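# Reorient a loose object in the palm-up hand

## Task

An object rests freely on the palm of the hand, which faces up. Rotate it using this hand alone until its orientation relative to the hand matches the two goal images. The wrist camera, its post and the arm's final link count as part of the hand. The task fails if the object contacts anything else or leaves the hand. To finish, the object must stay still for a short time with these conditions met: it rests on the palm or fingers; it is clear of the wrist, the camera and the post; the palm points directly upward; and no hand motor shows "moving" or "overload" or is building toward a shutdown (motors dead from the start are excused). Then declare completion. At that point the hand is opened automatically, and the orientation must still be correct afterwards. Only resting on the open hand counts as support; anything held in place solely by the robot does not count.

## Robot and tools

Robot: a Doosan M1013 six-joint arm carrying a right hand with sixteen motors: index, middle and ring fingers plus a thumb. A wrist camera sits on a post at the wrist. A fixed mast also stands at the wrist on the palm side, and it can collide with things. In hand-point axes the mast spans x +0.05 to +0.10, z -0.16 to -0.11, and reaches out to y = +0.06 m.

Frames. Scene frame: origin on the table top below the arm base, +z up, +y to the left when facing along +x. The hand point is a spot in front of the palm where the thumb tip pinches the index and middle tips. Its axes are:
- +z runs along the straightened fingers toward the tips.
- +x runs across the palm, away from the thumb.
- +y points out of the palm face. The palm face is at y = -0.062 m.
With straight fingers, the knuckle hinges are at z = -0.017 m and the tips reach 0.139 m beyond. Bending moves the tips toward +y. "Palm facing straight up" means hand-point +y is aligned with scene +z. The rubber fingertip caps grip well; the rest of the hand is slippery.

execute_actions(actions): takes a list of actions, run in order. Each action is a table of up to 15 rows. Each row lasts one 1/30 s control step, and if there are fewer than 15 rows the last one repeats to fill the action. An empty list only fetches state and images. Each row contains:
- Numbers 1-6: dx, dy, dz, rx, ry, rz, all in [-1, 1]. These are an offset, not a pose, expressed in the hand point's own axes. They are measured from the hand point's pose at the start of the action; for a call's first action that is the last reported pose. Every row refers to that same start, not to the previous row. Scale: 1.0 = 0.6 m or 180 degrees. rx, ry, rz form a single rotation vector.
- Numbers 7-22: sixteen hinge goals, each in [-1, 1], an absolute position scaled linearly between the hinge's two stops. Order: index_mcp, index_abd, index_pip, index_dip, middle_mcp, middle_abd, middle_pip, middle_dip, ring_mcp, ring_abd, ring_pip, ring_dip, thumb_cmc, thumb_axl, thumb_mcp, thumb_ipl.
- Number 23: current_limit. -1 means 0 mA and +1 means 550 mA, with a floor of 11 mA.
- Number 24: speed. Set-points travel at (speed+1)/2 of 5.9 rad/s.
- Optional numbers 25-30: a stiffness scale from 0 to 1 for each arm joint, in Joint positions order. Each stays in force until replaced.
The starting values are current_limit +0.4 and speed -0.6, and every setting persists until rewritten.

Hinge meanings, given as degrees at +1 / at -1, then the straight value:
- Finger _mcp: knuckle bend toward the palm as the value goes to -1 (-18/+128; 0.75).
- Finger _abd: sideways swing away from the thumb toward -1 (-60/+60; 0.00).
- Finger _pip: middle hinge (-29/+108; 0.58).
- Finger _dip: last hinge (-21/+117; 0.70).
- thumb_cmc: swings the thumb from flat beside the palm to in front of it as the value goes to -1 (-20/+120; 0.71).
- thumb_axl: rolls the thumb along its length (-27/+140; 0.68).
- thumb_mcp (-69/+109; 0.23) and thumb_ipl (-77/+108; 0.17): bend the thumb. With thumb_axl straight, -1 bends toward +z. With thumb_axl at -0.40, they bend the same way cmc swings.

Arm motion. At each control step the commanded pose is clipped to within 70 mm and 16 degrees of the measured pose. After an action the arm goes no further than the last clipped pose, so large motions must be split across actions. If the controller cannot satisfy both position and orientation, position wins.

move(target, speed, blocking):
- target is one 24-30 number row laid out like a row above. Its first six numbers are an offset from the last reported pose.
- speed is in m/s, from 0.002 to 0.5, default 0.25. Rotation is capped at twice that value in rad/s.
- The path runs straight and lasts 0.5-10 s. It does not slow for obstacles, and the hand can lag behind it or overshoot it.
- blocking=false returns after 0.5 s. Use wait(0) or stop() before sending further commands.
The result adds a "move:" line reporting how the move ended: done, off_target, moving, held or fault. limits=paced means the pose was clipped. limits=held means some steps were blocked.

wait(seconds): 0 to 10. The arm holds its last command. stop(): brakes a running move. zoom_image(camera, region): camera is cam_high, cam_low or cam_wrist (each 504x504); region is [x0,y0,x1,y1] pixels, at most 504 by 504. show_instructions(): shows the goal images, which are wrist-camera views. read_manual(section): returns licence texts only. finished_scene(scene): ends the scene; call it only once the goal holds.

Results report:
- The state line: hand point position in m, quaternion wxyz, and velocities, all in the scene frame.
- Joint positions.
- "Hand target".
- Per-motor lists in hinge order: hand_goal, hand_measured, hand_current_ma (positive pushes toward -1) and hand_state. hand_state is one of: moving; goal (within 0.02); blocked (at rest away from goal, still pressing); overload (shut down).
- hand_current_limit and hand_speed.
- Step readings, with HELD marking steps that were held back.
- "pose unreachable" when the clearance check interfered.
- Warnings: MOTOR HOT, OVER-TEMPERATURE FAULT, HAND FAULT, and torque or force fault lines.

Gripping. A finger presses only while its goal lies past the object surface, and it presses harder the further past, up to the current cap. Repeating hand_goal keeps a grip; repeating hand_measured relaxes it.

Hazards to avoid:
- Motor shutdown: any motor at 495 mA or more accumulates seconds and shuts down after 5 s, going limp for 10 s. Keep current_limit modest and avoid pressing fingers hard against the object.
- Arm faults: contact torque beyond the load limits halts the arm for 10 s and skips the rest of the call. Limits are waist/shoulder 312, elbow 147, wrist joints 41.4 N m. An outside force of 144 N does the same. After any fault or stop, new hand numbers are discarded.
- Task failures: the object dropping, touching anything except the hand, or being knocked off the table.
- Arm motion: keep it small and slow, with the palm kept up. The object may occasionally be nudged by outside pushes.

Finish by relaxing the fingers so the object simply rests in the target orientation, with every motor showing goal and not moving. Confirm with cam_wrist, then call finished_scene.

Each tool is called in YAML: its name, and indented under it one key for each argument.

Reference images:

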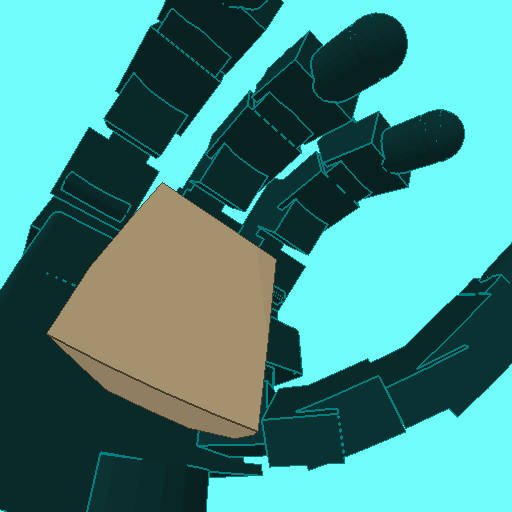

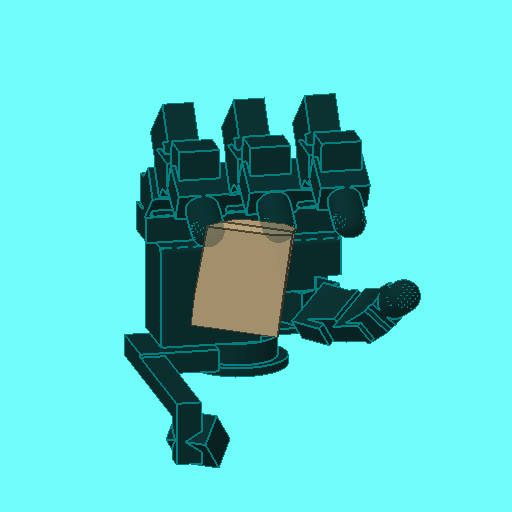

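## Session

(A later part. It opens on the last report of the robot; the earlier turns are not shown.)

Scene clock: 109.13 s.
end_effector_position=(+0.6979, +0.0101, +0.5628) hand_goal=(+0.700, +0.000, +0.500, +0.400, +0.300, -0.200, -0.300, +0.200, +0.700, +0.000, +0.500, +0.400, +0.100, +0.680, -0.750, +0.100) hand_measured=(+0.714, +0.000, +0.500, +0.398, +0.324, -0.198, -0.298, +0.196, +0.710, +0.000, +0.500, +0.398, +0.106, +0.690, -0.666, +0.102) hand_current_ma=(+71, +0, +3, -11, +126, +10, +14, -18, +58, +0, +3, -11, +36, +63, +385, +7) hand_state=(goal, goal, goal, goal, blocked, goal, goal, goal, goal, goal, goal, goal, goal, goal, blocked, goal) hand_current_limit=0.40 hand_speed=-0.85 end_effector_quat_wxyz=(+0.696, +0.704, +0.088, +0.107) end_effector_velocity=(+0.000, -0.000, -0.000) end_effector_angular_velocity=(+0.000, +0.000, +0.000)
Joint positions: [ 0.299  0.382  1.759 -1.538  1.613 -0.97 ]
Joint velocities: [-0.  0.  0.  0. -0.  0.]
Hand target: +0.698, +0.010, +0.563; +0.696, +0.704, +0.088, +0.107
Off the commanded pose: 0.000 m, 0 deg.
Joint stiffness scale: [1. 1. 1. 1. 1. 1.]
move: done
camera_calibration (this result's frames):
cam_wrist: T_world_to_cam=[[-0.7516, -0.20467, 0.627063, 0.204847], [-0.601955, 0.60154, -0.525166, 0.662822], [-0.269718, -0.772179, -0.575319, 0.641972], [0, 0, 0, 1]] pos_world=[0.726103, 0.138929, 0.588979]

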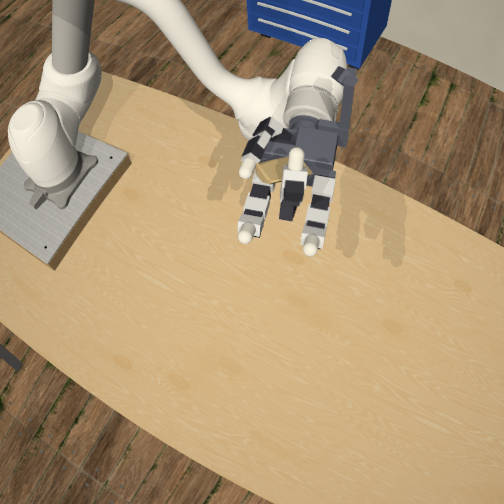

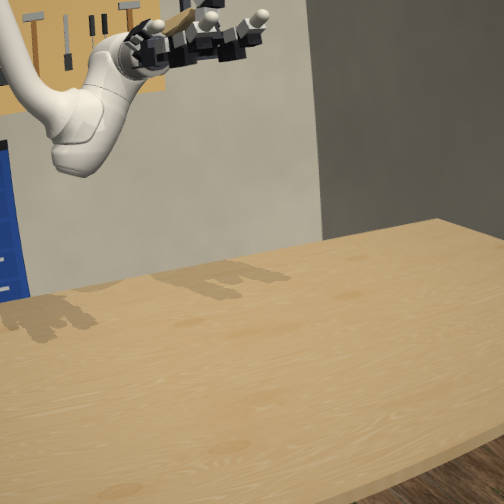

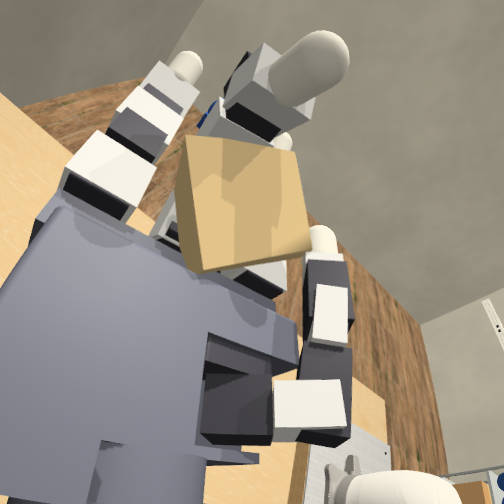

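move:
  target: [0,0,0,-0.1,0,0,0.7,0,0.5,0.4,0.7,0,0.5,0.4,0.7,0,0.5,0.4,0.1,0.68,-0.68,-0.1,0.4,-0.8]
  speed: 0.1

zoom_image:
  camera: "cam_high"
  region: [190,50,400,260]

Scene clock: 116.97 s.
end_effector_position=(+0.6993, +0.0106, +0.5644) hand_goal=(+0.700, +0.000, +0.500, +0.400, +0.700, +0.000, +0.500, +0.400, +0.700, +0.000, +0.500, +0.400, +0.100, +0.680, -0.680, -0.100) hand_measured=(+0.714, +0.000, +0.500, +0.398, +0.710, -0.002, +0.500, +0.398, +0.710, +0.000, +0.500, +0.398, +0.106, +0.690, -0.658, -0.086) hand_current_ma=(+78, +0, +4, -11, +52, -13, +1, -12, +58, +0, +4, -11, +33, +64, +151, +101) hand_state=(goal, goal, goal, goal, goal, goal, goal, goal, goal, goal, goal, goal, goal, goal, blocked, goal) hand_current_limit=0.40 hand_speed=-0.80 end_effector_quat_wxyz=(+0.795, +0.590, +0.071, +0.121) end_effector_velocity=(-0.000, +0.000, +0.001) end_effector_angular_velocity=(-0.009, -0.006, +0.000)
Joint positions: [ 0.247  0.45   1.807 -1.801  1.765 -0.874]
Joint velocities: [-0.002  0.001  0.    -0.009  0.006  0.003]
Hand target: +0.698, +0.010, +0.563; +0.798, +0.587, +0.070, +0.120
Off the commanded pose: 0.002 m, 1 deg.
Joint stiffness scale: [1. 1. 1. 1. 1. 1.]
move: done
camera_calibration (this result's frames):
cam_wrist: T_world_to_cam=[[-0.804949, -0.0192177, 0.593032, 0.259563], [-0.544777, 0.419969, -0.72584, 0.739405], [-0.235106, -0.907335, -0.348523, 0.492869], [0, 0, 0, 1]] pos_world=[0.727622, 0.141658, 0.554537]

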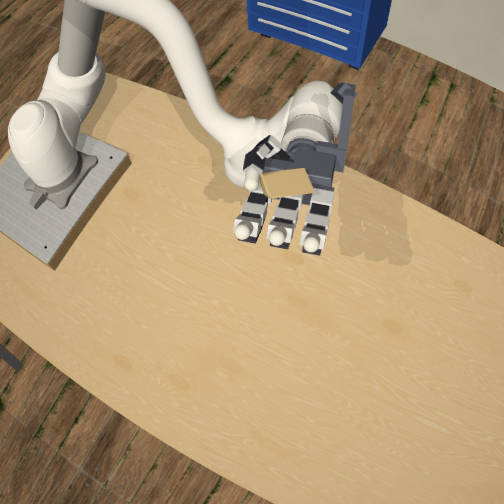

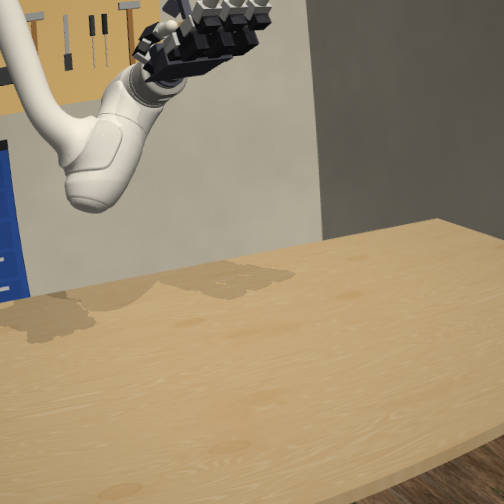

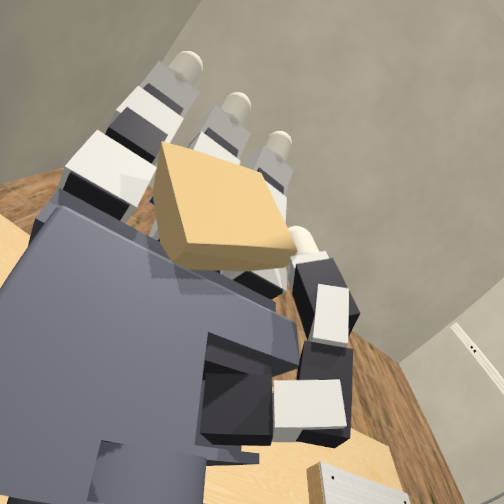

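Region (190, 50, 400, 260) of cam_high's 504x504 image, scaled by 2.400, with more detail than that image has.

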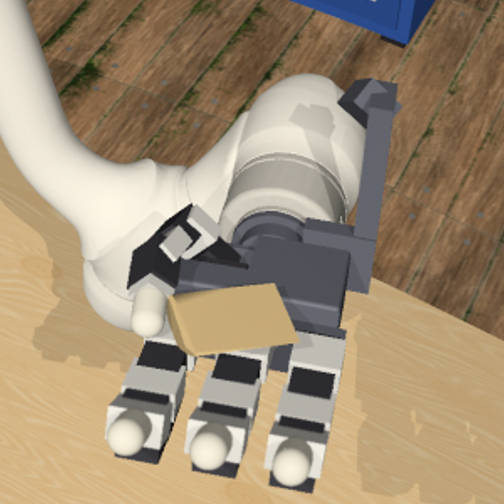

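move:
  target: [0,0,0,0,0,0,0.7,0,-0.75,-0.5,0.7,0,0.5,0.4,0.7,0,0.5,0.4,0.1,0.68,-0.66,-0.08,0.0,-0.7]

move:
  target: [0,0,0,-0.15,0,0,0.7,0,-0.75,-0.5,0.7,0,0.5,0.4,0.7,0,0.5,0.4,0.1,0.68,-0.66,-0.08,0.0,-0.7]
  speed: 0.1

Scene clock: 131.97 s.
end_effector_position=(+0.6993, +0.0106, +0.5645) hand_goal=(+0.700, +0.000, -0.750, -0.500, +0.700, +0.000, +0.500, +0.400, +0.700, +0.000, +0.500, +0.400, +0.100, +0.680, -0.660, -0.080) hand_measured=(+0.714, +0.000, -0.748, -0.498, +0.710, -0.002, +0.500, +0.398, +0.710, +0.000, +0.500, +0.398, +0.106, +0.690, -0.652, -0.082) hand_current_ma=(+78, +0, +10, +11, +52, -13, +1, -12, +58, +0, +4, -11, +33, +64, +49, -15) hand_state=(goal, goal, goal, goal, goal, goal, goal, goal, goal, goal, goal, goal, goal, goal, goal, goal) hand_current_limit=0.00 hand_speed=-0.70 end_effector_quat_wxyz=(+0.795, +0.590, +0.070, +0.121) end_effector_velocity=(-0.000, -0.000, -0.000) end_effector_angular_velocity=(-0.000, -0.001, -0.001)
Joint positions: [ 0.247  0.451  1.807 -1.802  1.766 -0.874]
Joint velocities: [-0.     0.     0.    -0.     0.001  0.001]
Hand target: +0.699, +0.011, +0.564; +0.795, +0.590, +0.071, +0.121
Off the commanded pose: 0.000 m, 0 deg.
Joint stiffness scale: [1. 1. 1. 1. 1. 1.]
move: done
camera_calibration (this result's frames):
cam_wrist: T_world_to_cam=[[-0.805237, -0.0187247, 0.592657, 0.25986], [-0.544432, 0.419334, -0.726466, 0.739585], [-0.234919, -0.907639, -0.347858, 0.492438], [0, 0, 0, 1]] pos_world=[0.727586, 0.141688, 0.554573]

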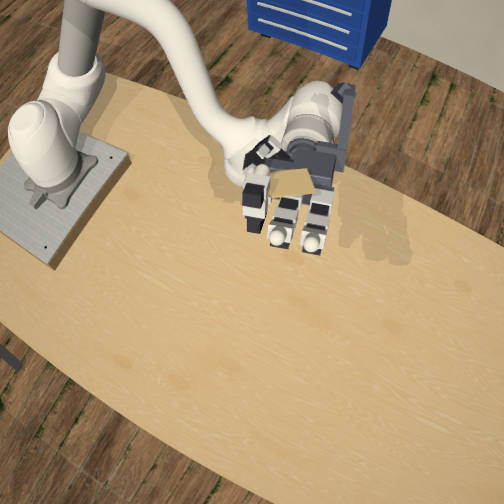

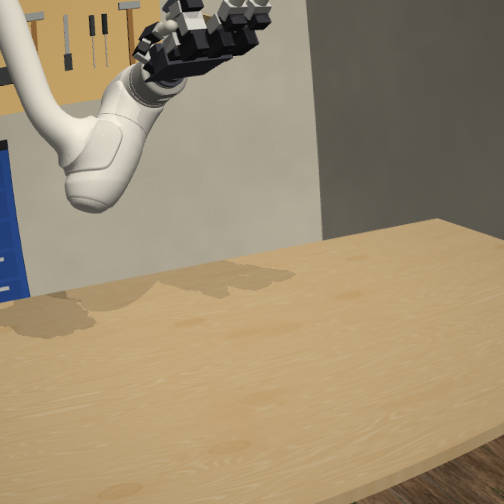

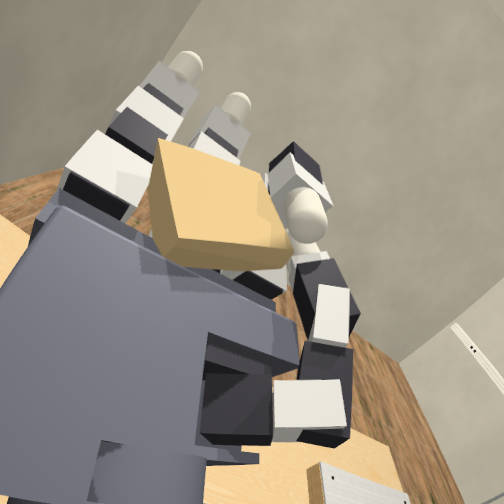

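Scene clock: 134.63 s.
end_effector_position=(+0.7004, +0.0104, +0.5666) hand_goal=(+0.700, +0.000, -0.750, -0.500, +0.700, +0.000, +0.500, +0.400, +0.700, +0.000, +0.500, +0.400, +0.100, +0.680, -0.660, -0.080) hand_measured=(+0.714, +0.000, -0.750, -0.498, +0.710, -0.002, +0.500, +0.398, +0.710, +0.000, +0.500, +0.398, +0.106, +0.690, -0.652, -0.082) hand_current_ma=(+70, +0, +3, +11, +53, -12, +2, -12, +58, +0, +4, -11, +33, +64, +49, -15) hand_state=(goal, goal, goal, goal, goal, goal, goal, goal, goal, goal, goal, goal, goal, goal, goal, goal) hand_current_limit=0.00 hand_speed=-0.70 end_effector_quat_wxyz=(+0.909, +0.391, +0.039, +0.136) end_effector_velocity=(-0.000, +0.000, +0.001) end_effector_angular_velocity=(-0.010, -0.004, +0.001)
Joint positions: [ 0.116  0.545  1.833 -2.209  2.037 -0.83 ]
Joint velocities: [-0.003  0.001  0.    -0.01   0.005 -0.   ]
Hand target: +0.699, +0.011, +0.565; +0.911, +0.388, +0.040, +0.134
Off the commanded pose: 0.002 m, 0 deg.
Joint stiffness scale: [1. 1. 1. 1. 1. 1.]
move: done
camera_calibration (this result's frames):
cam_wrist: T_world_to_cam=[[-0.872905, 0.224292, 0.433278, 0.394731], [-0.431976, 0.0575031, -0.90005, 0.765165], [-0.226789, -0.972824, 0.046694, 0.264695], [0, 0, 0, 1]] pos_world=[0.735125, 0.124968, 0.505299]

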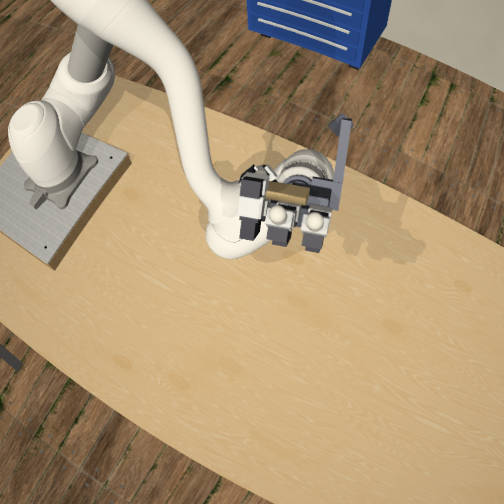

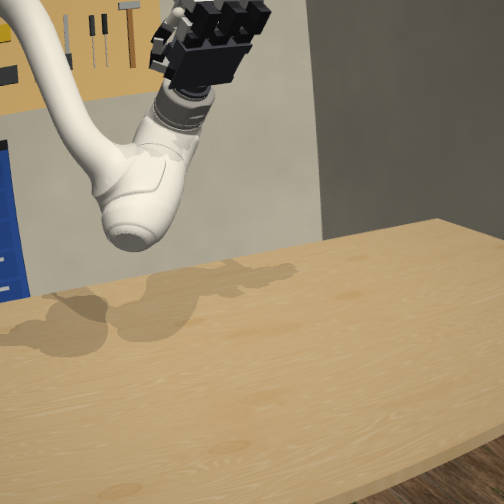

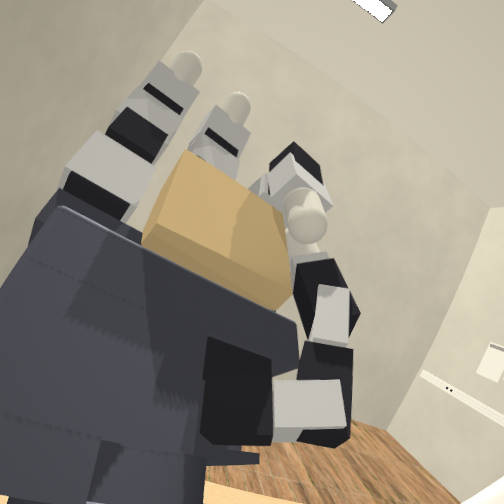

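move:
  target: [0,0,0,0.24,0,0,0.7,0,0.5,0.4,0.7,0,0.5,0.4,0.7,0,0.5,0.4,0.1,0.68,-0.66,-0.08,0.4,-0.7]
  speed: 0.15

zoom_image:
  camera: "cam_high"
  region: [190,50,400,260]

Scene clock: 140.93 s.
end_effector_position=(+0.6990, +0.0095, +0.5652) hand_goal=(+0.700, +0.000, +0.500, +0.400, +0.700, +0.000, +0.500, +0.400, +0.700, +0.000, +0.500, +0.400, +0.100, +0.680, -0.660, -0.080) hand_measured=(+0.712, +0.000, +0.500, +0.398, +0.710, -0.002, +0.500, +0.398, +0.710, +0.000, +0.500, +0.398, +0.106, +0.690, -0.652, -0.082) hand_current_ma=(+66, +0, +4, -11, +57, -12, +4, -11, +59, +0, +4, -11, +33, +64, +49, -15) hand_state=(goal, goal, goal, goal, goal, goal, goal, goal, goal, goal, goal, goal, goal, goal, goal, goal) hand_current_limit=0.40 hand_speed=-0.70 end_effector_quat_wxyz=(+0.705, +0.696, +0.086, +0.110) end_effector_velocity=(+0.000, -0.000, -0.001) end_effector_angular_velocity=(+0.010, +0.003, -0.001)
Joint positions: [ 0.295  0.386  1.76  -1.561  1.622 -0.963]
Joint velocities: [ 0.001 -0.001 -0.001  0.009 -0.005 -0.002]
Hand target: +0.700, +0.011, +0.567; +0.701, +0.698, +0.087, +0.112
Off the commanded pose: 0.002 m, 1 deg.
Joint stiffness scale: [1. 1. 1. 1. 1. 1.]
move: done
camera_calibration (this result's frames):
cam_wrist: T_world_to_cam=[[-0.757424, -0.190183, 0.624611, 0.209355], [-0.5971, 0.588795, -0.544786, 0.672856], [-0.264159, -0.785589, -0.559526, 0.630521], [0, 0, 0, 1]] pos_world=[0.726891, 0.138972, 0.588591]

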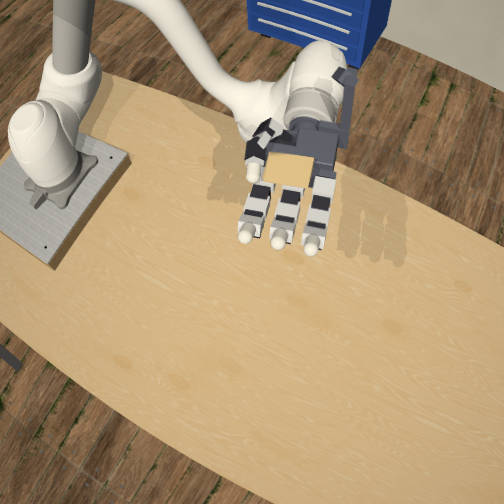

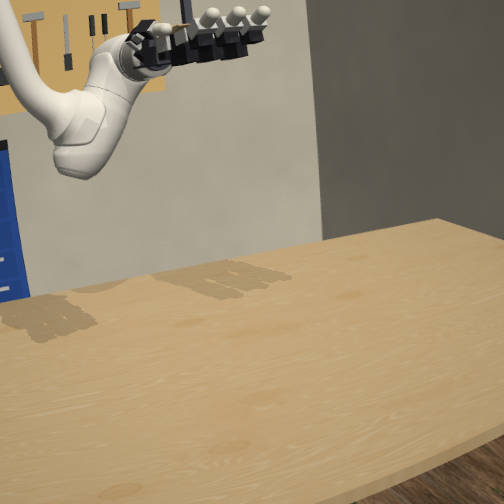

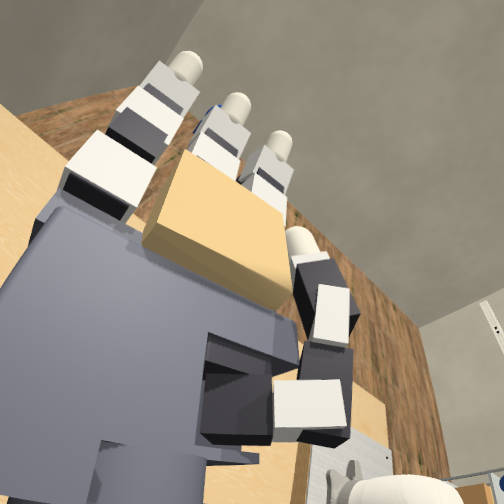

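Region (190, 50, 400, 260) of cam_high's 504x504 image, scaled by 2.400, with more detail than that image has.

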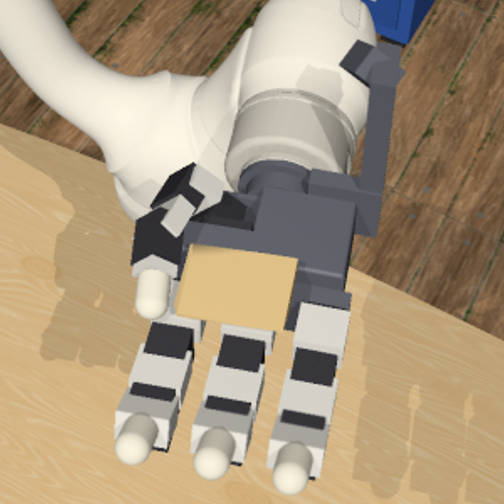

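move:
  target: [0,0,0,0.14,0,0,0.7,0,-0.7,0.6,0.72,0,0.55,-0.3,0.72,0,0.55,-0.3,0.3,0.68,-0.5,0.1,0.4,-0.5]
  speed: 0.08

zoom_image:
  camera: "cam_high"
  region: [190,50,400,260]

Scene clock: 153.67 s.
end_effector_position=(+0.6974, +0.0089, +0.5635) hand_goal=(+0.700, +0.000, -0.700, +0.600, +0.720, +0.000, +0.550, -0.300, +0.720, +0.000, +0.550, -0.300, +0.300, +0.680, -0.500, +0.100) hand_measured=(+0.712, +0.000, -0.696, +0.598, +0.730, -0.002, +0.550, -0.296, +0.730, +0.000, +0.550, -0.298, +0.306, +0.690, -0.506, +0.096) hand_current_ma=(+66, +0, +21, -11, +52, -12, +3, +16, +54, +0, +3, +16, +27, +61, -43, -23) hand_state=(goal, goal, goal, goal, goal, goal, goal, goal, goal, goal, goal, goal, goal, goal, goal, goal) hand_current_limit=0.40 hand_speed=-0.50 end_effector_quat_wxyz=(+0.539, +0.831, +0.107, +0.085) end_effector_velocity=(-0.000, +0.000, -0.001) end_effector_angular_velocity=(+0.008, +0.003, -0.001)
Joint positions: [ 0.316  0.299  1.66  -1.165  1.472 -1.16 ]
Joint velocities: [ 0.    -0.001 -0.002  0.008 -0.001 -0.003]
Hand target: +0.699, +0.010, +0.565; +0.536, +0.833, +0.108, +0.088
Off the commanded pose: 0.002 m, 1 deg.
Joint stiffness scale: [1. 1. 1. 1. 1. 1.]
move: done
camera_calibration (this result's frames):
cam_wrist: T_world_to_cam=[[-0.680018, -0.449236, 0.57945, 0.18286], [-0.647733, 0.738385, -0.187696, 0.504148], [-0.343538, -0.502965, -0.7931, 0.813116], [0, 0, 0, 1]] pos_world=[0.730237, 0.118861, 0.63355]

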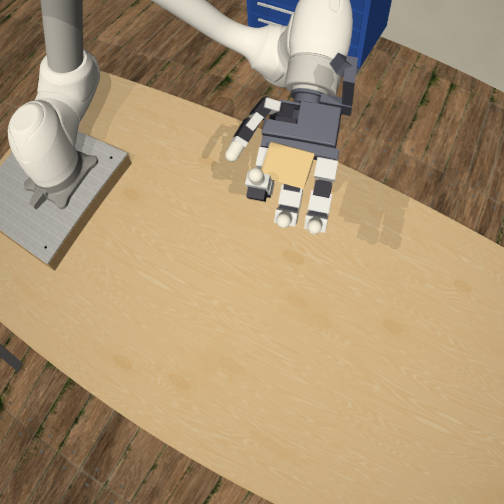

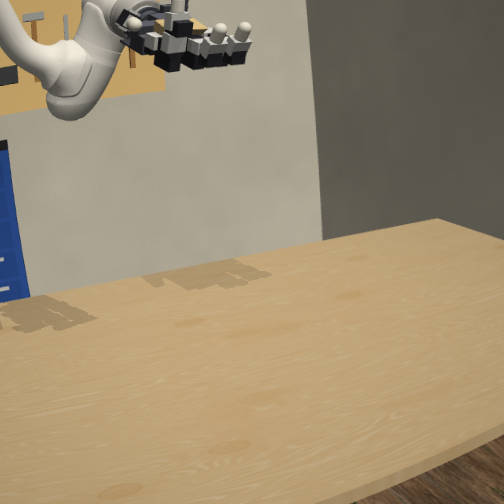

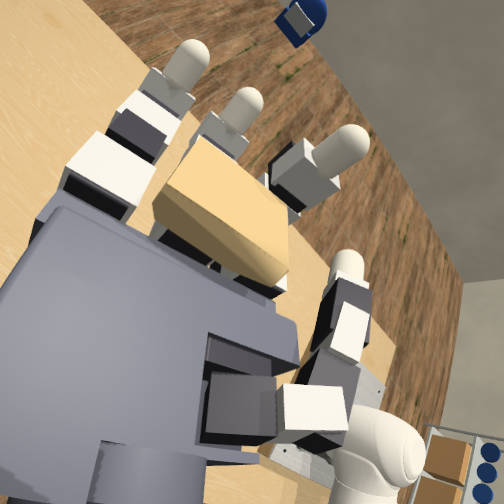

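Region (190, 50, 400, 260) of cam_high's 504x504 image, scaled by 2.400, with more detail than that image has.

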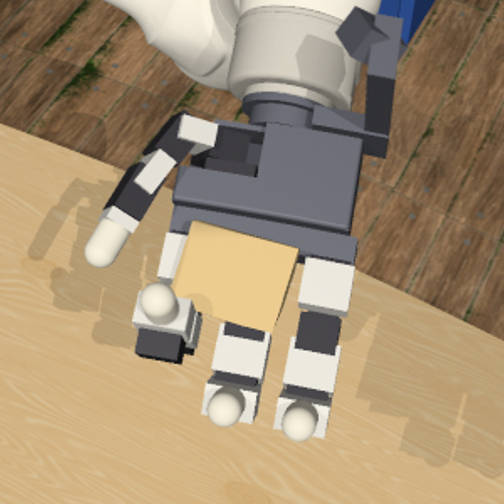

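Starting to work. A bit more tilt.

move:
  target: [0,0,0,0.06,0,0,0.7,0,-0.7,0.6,0.72,0,0.55,-0.5,0.72,0,0.55,-0.5,0.3,0.68,-0.5,0.1,0.4,-0.5]
  speed: 0.05

zoom_image:
  camera: "cam_high"
  region: [190,50,400,260]

Scene clock: 160.37 s.
end_effector_position=(+0.6957, +0.0095, +0.5616) hand_goal=(+0.700, +0.000, -0.700, +0.600, +0.720, +0.000, +0.550, -0.500, +0.720, +0.000, +0.550, -0.500, +0.300, +0.680, -0.500, +0.100) hand_measured=(+0.712, +0.000, -0.696, +0.598, +0.730, -0.002, +0.550, -0.496, +0.730, +0.000, +0.550, -0.496, +0.306, +0.690, -0.506, +0.096) hand_current_ma=(+66, +0, +21, -11, +52, -12, +3, +17, +54, +0, +3, +17, +27, +61, -43, -23) hand_state=(goal, goal, goal, goal, goal, goal, goal, goal, goal, goal, goal, goal, goal, goal, goal, goal) hand_current_limit=0.40 hand_speed=-0.50 end_effector_quat_wxyz=(+0.463, +0.876, +0.114, +0.071) end_effector_velocity=(+0.001, +0.000, -0.000) end_effector_angular_velocity=(+0.011, +0.004, +0.001)
Joint positions: [ 0.305  0.271  1.611 -0.987  1.441 -1.257]
Joint velocities: [-0.001 -0.001 -0.004  0.012 -0.003 -0.007]
Hand target: +0.697, +0.009, +0.563; +0.459, +0.878, +0.114, +0.075
Off the commanded pose: 0.003 m, 1 deg.
Joint stiffness scale: [1. 1. 1. 1. 1. 1.]
move: done
camera_calibration (this result's frames):
cam_wrist: T_world_to_cam=[[-0.649161, -0.545887, 0.529715, 0.190493], [-0.65402, 0.75615, -0.0222601, 0.41353], [-0.388392, -0.360894, -0.847884, 0.871992], [0, 0, 0, 1]] pos_world=[0.732792, 0.105994, 0.647646]

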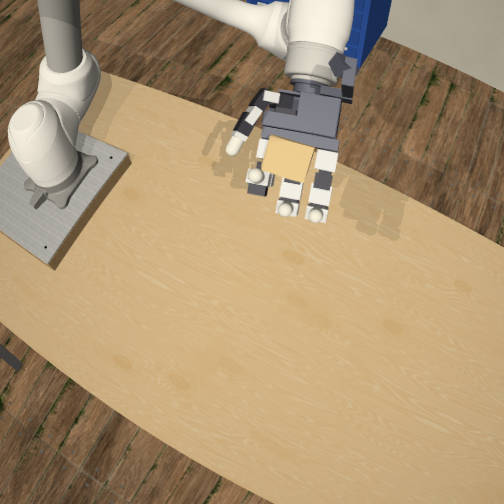

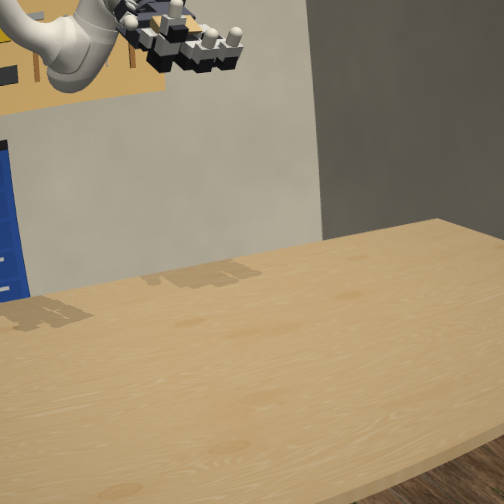

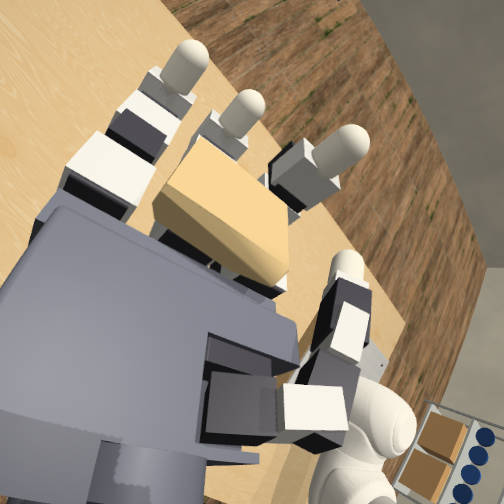

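Region (190, 50, 400, 260) of cam_high's 504x504 image, scaled by 2.400, with more detail than that image has.

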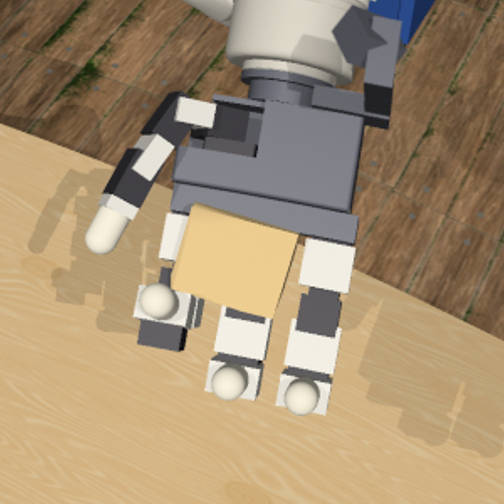

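move:
  target: [0,0,0,0,0,0,0.5,0,-0.6,0.6,0.9,0,0.5,-0.5,0.9,0,0.5,-0.5,0.3,0.68,-0.5,0.1,0.4,-0.85]

zoom_image:
  camera: "cam_high"
  region: [190,50,400,260]

Scene clock: 165.30 s.
end_effector_position=(+0.6957, +0.0095, +0.5615) hand_goal=(+0.500, +0.000, -0.600, +0.600, +0.900, +0.000, +0.500, -0.500, +0.900, +0.000, +0.500, -0.500, +0.300, +0.680, -0.500, +0.100) hand_measured=(+0.524, +0.000, -0.600, +0.598, +0.906, -0.002, +0.508, -0.496, +0.906, +0.000, +0.508, -0.496, +0.306, +0.690, -0.506, +0.096) hand_current_ma=(+130, +0, -3, -11, +38, -9, +39, +19, +38, -1, +41, +18, +27, +61, -43, -23) hand_state=(blocked, goal, goal, goal, goal, goal, goal, goal, goal, goal, goal, goal, goal, goal, goal, goal) hand_current_limit=0.40 hand_speed=-0.85 end_effector_quat_wxyz=(+0.462, +0.877, +0.114, +0.071) end_effector_velocity=(+0.000, -0.000, -0.000) end_effector_angular_velocity=(-0.000, +0.000, +0.000)
Joint positions: [ 0.305  0.271  1.611 -0.986  1.441 -1.258]
Joint velocities: [-0.  0. -0. -0. -0. -0.]
Hand target: +0.696, +0.010, +0.562; +0.463, +0.876, +0.114, +0.071
Off the commanded pose: 0.000 m, 0 deg.
Joint stiffness scale: [1. 1. 1. 1. 1. 1.]
move: done
camera_calibration (this result's frames):
cam_wrist: T_world_to_cam=[[-0.648866, -0.54639, 0.529557, 0.190446], [-0.654028, 0.756174, -0.021169, 0.412937], [-0.388871, -0.360081, -0.84801, 0.872273], [0, 0, 0, 1]] pos_world=[0.732848, 0.105895, 0.647586]

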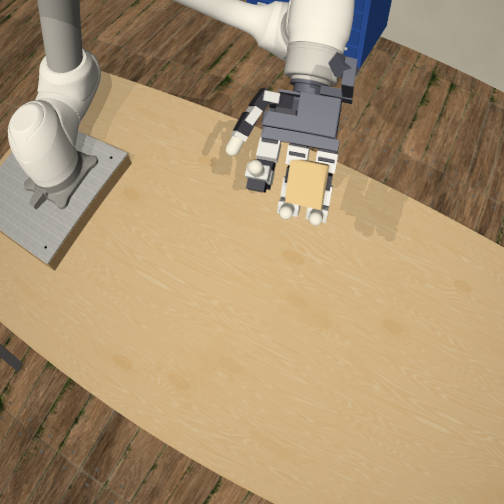

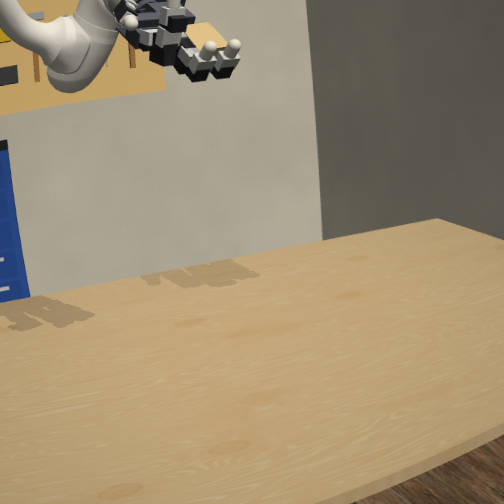

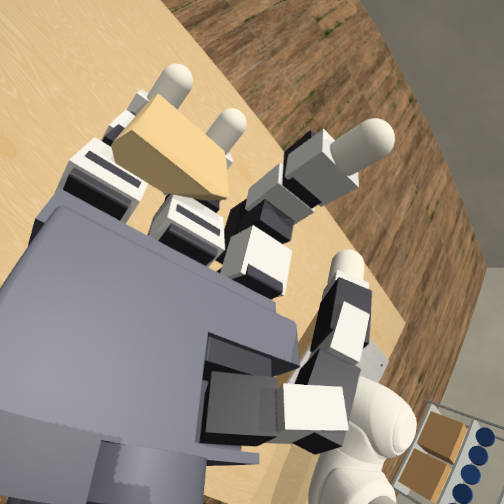

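Region (190, 50, 400, 260) of cam_high's 504x504 image, scaled by 2.400, with more detail than that image has.

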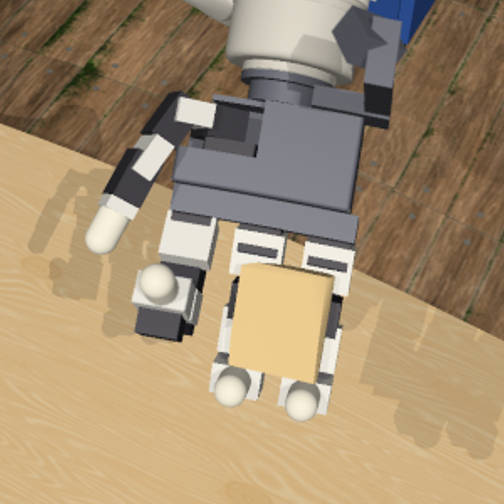

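move:
  target: [0,0,0,-0.192,0,0,0.74,0,0.55,0.6,0.74,0,0.56,0.2,0.74,0,0.56,0.2,0.6,0.68,0.2,0.17,0.4,-0.9]
  speed: 0.12

zoom_image:
  camera: "cam_wrist"
  region: [50,30,330,310]

Scene clock: 176.53 s.
end_effector_position=(+0.6971, +0.0105, +0.5631) hand_goal=(+0.740, +0.000, +0.550, +0.600, +0.740, +0.000, +0.560, +0.200, +0.740, +0.000, +0.560, +0.200, +0.600, +0.680, +0.200, +0.170) hand_measured=(+0.750, +0.000, +0.550, +0.598, +0.766, -0.002, +0.560, +0.198, +0.766, +0.000, +0.562, +0.198, +0.610, +0.682, +0.198, +0.168) hand_current_ma=(+57, +0, +3, -11, +136, -9, +5, -11, +143, -1, +7, -11, +54, +18, -15, -14) hand_state=(goal, goal, goal, goal, blocked, goal, goal, goal, blocked, goal, goal, goal, goal, goal, goal, goal) hand_current_limit=0.40 hand_speed=-0.90 end_effector_quat_wxyz=(+0.699, +0.702, +0.089, +0.104) end_effector_velocity=(-0.000, -0.000, -0.000) end_effector_angular_velocity=(-0.001, +0.000, -0.001)
Joint positions: [ 0.299  0.382  1.761 -1.541  1.619 -0.974]
Joint velocities: [ 0.    -0.     0.001  0.     0.001  0.   ]
Hand target: +0.696, +0.009, +0.562; +0.702, +0.700, +0.087, +0.102
Off the commanded pose: 0.002 m, 1 deg.
Joint stiffness scale: [1. 1. 1. 1. 1. 1.]
move: done
camera_calibration (this result's frames):
cam_wrist: T_world_to_cam=[[-0.749326, -0.197417, 0.632089, 0.199683], [-0.602508, 0.59931, -0.527079, 0.663732], [-0.274763, -0.775793, -0.568023, 0.641705], [0, 0, 0, 1]] pos_world=[0.725848, 0.13947, 0.588125]

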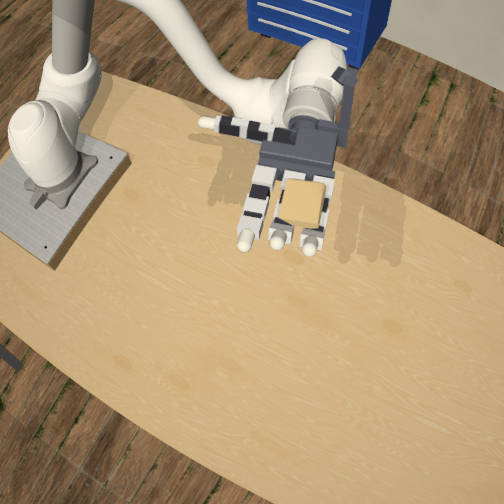

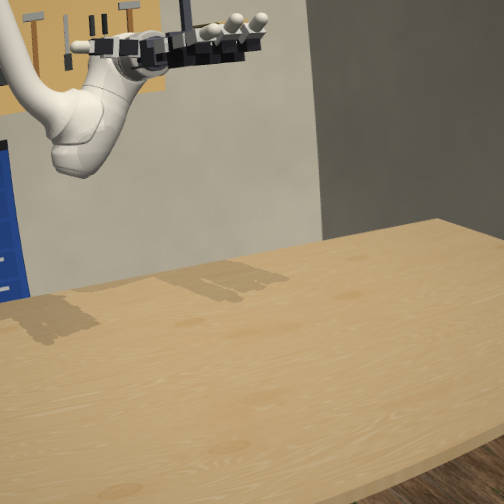

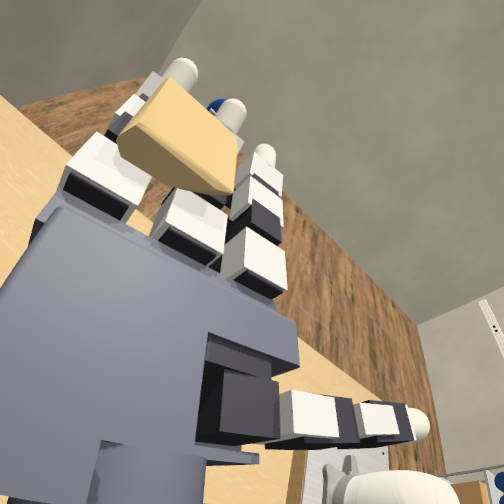

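Region (50, 30, 330, 310) of cam_wrist's 504x504 image, scaled by 1.800, with more detail than that image has.

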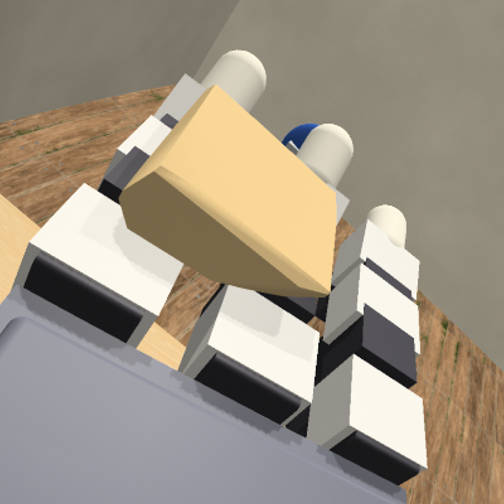

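move:
  target: [0,0,0,0,0,0,0.74,0,0.55,0.6,0.3,0,0.56,0.2,0.3,0,0.56,0.2,0.6,0.68,0.2,0.17,0.4,-0.9]

zoom_image:
  camera: "cam_high"
  region: [190,50,400,260]

Scene clock: 188.37 s.
end_effector_position=(+0.6971, +0.0105, +0.5631) hand_goal=(+0.740, +0.000, +0.550, +0.600, +0.300, +0.000, +0.560, +0.200, +0.300, +0.000, +0.560, +0.200, +0.600, +0.680, +0.200, +0.170) hand_measured=(+0.750, +0.000, +0.550, +0.598, +0.326, -0.002, +0.560, +0.198, +0.326, +0.000, +0.562, +0.198, +0.610, +0.682, +0.198, +0.168) hand_current_ma=(+57, +0, +3, -11, +136, -9, +5, -11, +144, -1, +7, -11, +54, +18, -15, -14) hand_state=(goal, goal, goal, goal, blocked, goal, goal, goal, blocked, goal, goal, goal, goal, goal, goal, goal) hand_current_limit=0.40 hand_speed=-0.90 end_effector_quat_wxyz=(+0.699, +0.702, +0.089, +0.104) end_effector_velocity=(+0.000, +0.000, -0.001) end_effector_angular_velocity=(-0.000, +0.001, +0.001)
Joint positions: [ 0.299  0.382  1.761 -1.541  1.619 -0.974]
Joint velocities: [ 0.     0.001  0.001 -0.    -0.    -0.   ]
Hand target: +0.697, +0.010, +0.563; +0.699, +0.702, +0.089, +0.104
Off the commanded pose: 0.000 m, 0 deg.
Joint stiffness scale: [1. 1. 1. 1. 1. 1.]
move: done
camera_calibration (this result's frames):
cam_wrist: T_world_to_cam=[[-0.749326, -0.197412, 0.63209, 0.199682], [-0.602507, 0.599307, -0.527083, 0.663734], [-0.274764, -0.775796, -0.568019, 0.641702], [0, 0, 0, 1]] pos_world=[0.725848, 0.139469, 0.588124]

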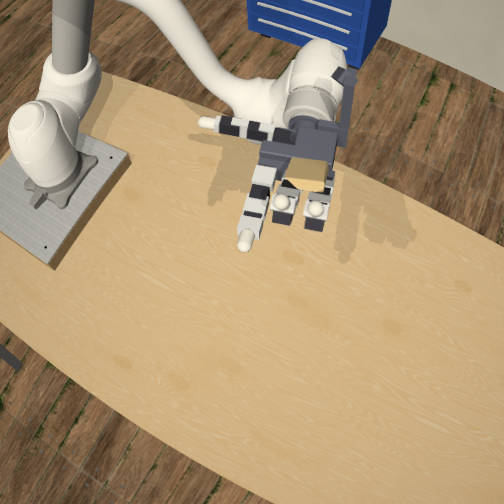

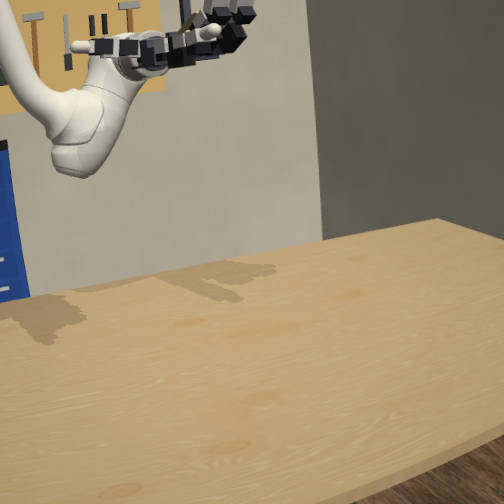

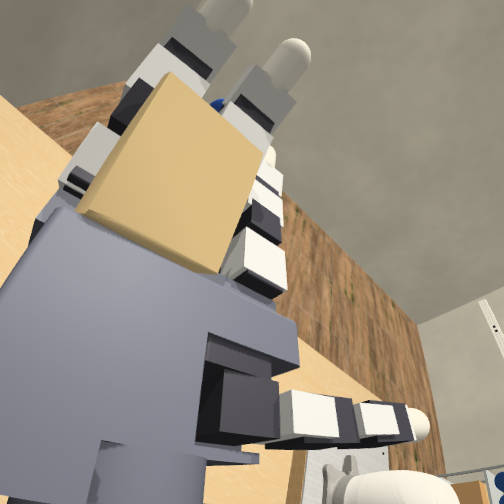

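Region (190, 50, 400, 260) of cam_high's 504x504 image, scaled by 2.400, with more detail than that image has.

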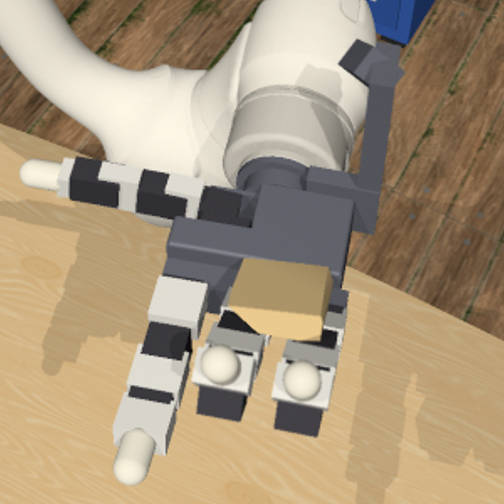

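move:
  target: [0,0,0,0,0,0,0.72,0,0.55,0.3,0.72,0,0.56,0.2,0.72,0,0.56,0.2,0.6,0.68,0.2,0.17,0.4,-0.85]

move:
  target: [0,0,0,0,0,0,0.72,0.7,0.55,0.3,0.72,0.7,0.56,0.2,0.72,0.7,0.3,0.2,0.6,0.68,0.2,0.17,0.4,-0.88]

zoom_image:
  camera: "cam_high"
  region: [190,50,400,260]

Scene clock: 200.20 s.
end_effector_position=(+0.6971, +0.0105, +0.5631) hand_goal=(+0.720, +0.000, +0.550, +0.300, +0.720, +0.000, +0.560, +0.200, +0.720, +0.000, +0.560, +0.200, +0.600, +0.680, +0.200, +0.170) hand_measured=(+0.748, +0.000, +0.550, +0.304, +0.730, -0.002, +0.560, +0.198, +0.730, +0.000, +0.562, +0.198, +0.610, +0.682, +0.198, +0.168) hand_current_ma=(+152, +0, +3, +20, +52, -9, +5, -11, +54, -1, +7, -11, +54, +18, -15, -14) hand_state=(blocked, goal, goal, goal, goal, goal, goal, goal, goal, goal, goal, goal, goal, goal, goal, goal) hand_current_limit=0.40 hand_speed=-0.85 end_effector_quat_wxyz=(+0.699, +0.702, +0.089, +0.104) end_effector_velocity=(-0.000, -0.000, +0.000) end_effector_angular_velocity=(+0.000, -0.002, -0.000)
Joint positions: [ 0.299  0.382  1.761 -1.541  1.619 -0.974]
Joint velocities: [ 0.    -0.001 -0.    -0.     0.     0.001]
Hand target: +0.697, +0.010, +0.563; +0.699, +0.702, +0.089, +0.104
Off the commanded pose: 0.000 m, 0 deg.
Joint stiffness scale: [1. 1. 1. 1. 1. 1.]
move: done
camera_calibration (this result's frames):
cam_wrist: T_world_to_cam=[[-0.749327, -0.197412, 0.63209, 0.199682], [-0.602507, 0.599308, -0.527083, 0.663734], [-0.274764, -0.775796, -0.568019, 0.641702], [0, 0, 0, 1]] pos_world=[0.725848, 0.139469, 0.588124]

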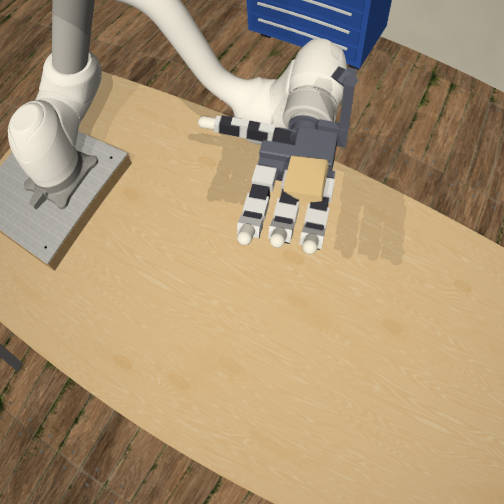

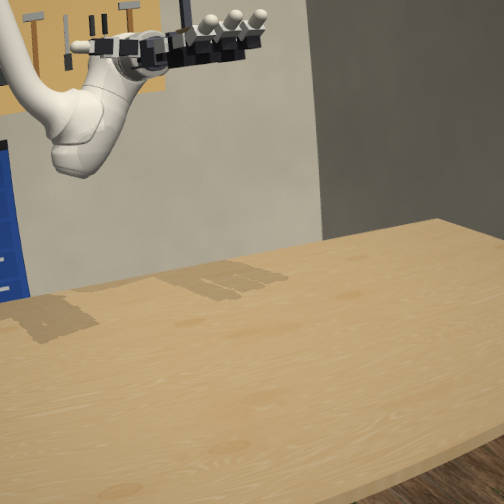

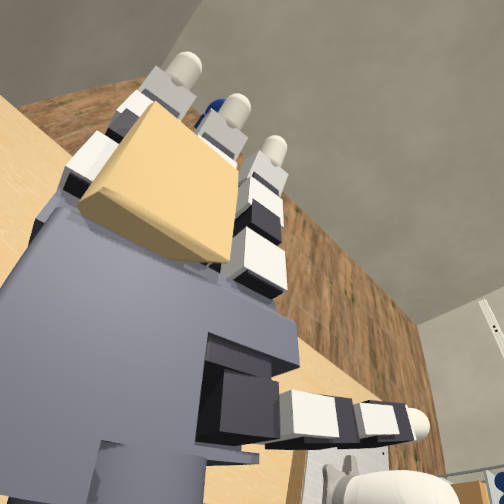

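Scene clock: 202.53 s.
end_effector_position=(+0.6971, +0.0105, +0.5631) hand_goal=(+0.720, +0.700, +0.550, +0.300, +0.720, +0.700, +0.560, +0.200, +0.720, +0.700, +0.300, +0.200, +0.600, +0.680, +0.200, +0.170) hand_measured=(+0.748, +0.698, +0.550, +0.304, +0.730, +0.650, +0.560, +0.198, +0.730, +0.692, +0.308, +0.198, +0.610, +0.682, +0.198, +0.168) hand_current_ma=(+146, -13, +3, +20, +52, -236, +5, -11, +54, -35, +44, -11, +54, +18, -15, -14) hand_state=(blocked, goal, goal, goal, goal, blocked, goal, goal, goal, goal, goal, goal, goal, goal, goal, goal) hand_current_limit=0.40 hand_speed=-0.88 end_effector_quat_wxyz=(+0.699, +0.702, +0.089, +0.104) end_effector_velocity=(-0.000, +0.000, +0.000) end_effector_angular_velocity=(-0.001, +0.000, -0.001)
Joint positions: [ 0.299  0.382  1.761 -1.541  1.619 -0.974]
Joint velocities: [ 0.     0.    -0.     0.     0.001 -0.001]
Hand target: +0.697, +0.010, +0.563; +0.699, +0.702, +0.089, +0.104
Off the commanded pose: 0.000 m, 0 deg.
Joint stiffness scale: [1. 1. 1. 1. 1. 1.]
move: done
camera_calibration (this result's frames):
cam_wrist: T_world_to_cam=[[-0.749327, -0.197412, 0.632091, 0.199682], [-0.602507, 0.599307, -0.527083, 0.663734], [-0.274764, -0.775796, -0.568019, 0.641702], [0, 0, 0, 1]] pos_world=[0.725848, 0.139469, 0.588124]

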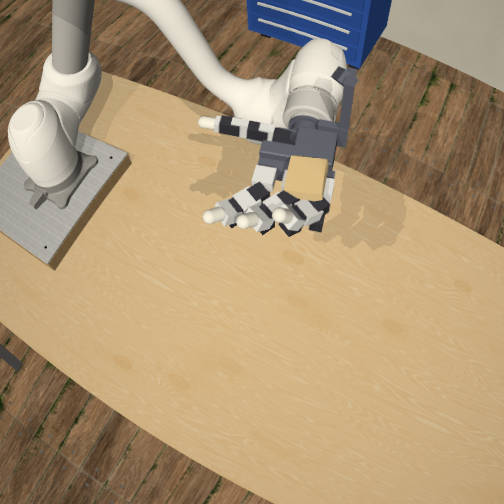

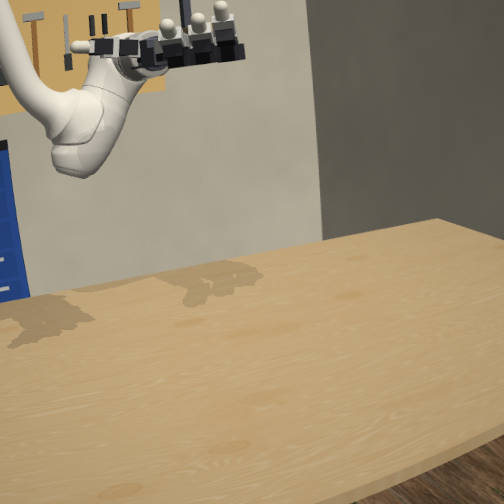

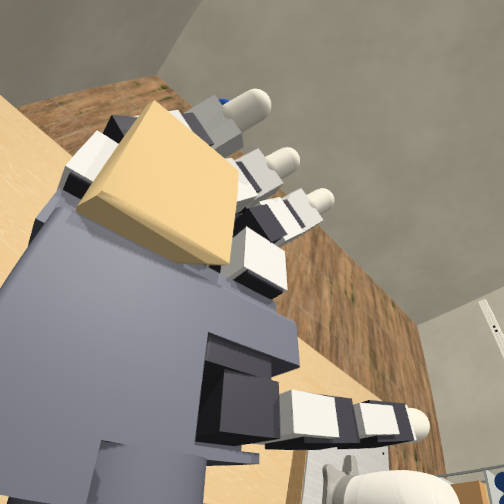

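Region (190, 50, 400, 260) of cam_high's 504x504 image, scaled by 2.400, with more detail than that image has.

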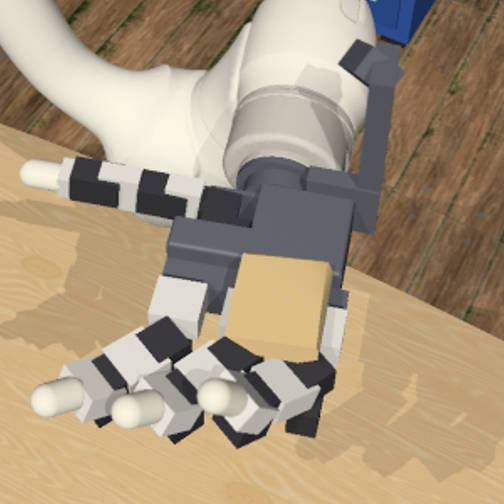

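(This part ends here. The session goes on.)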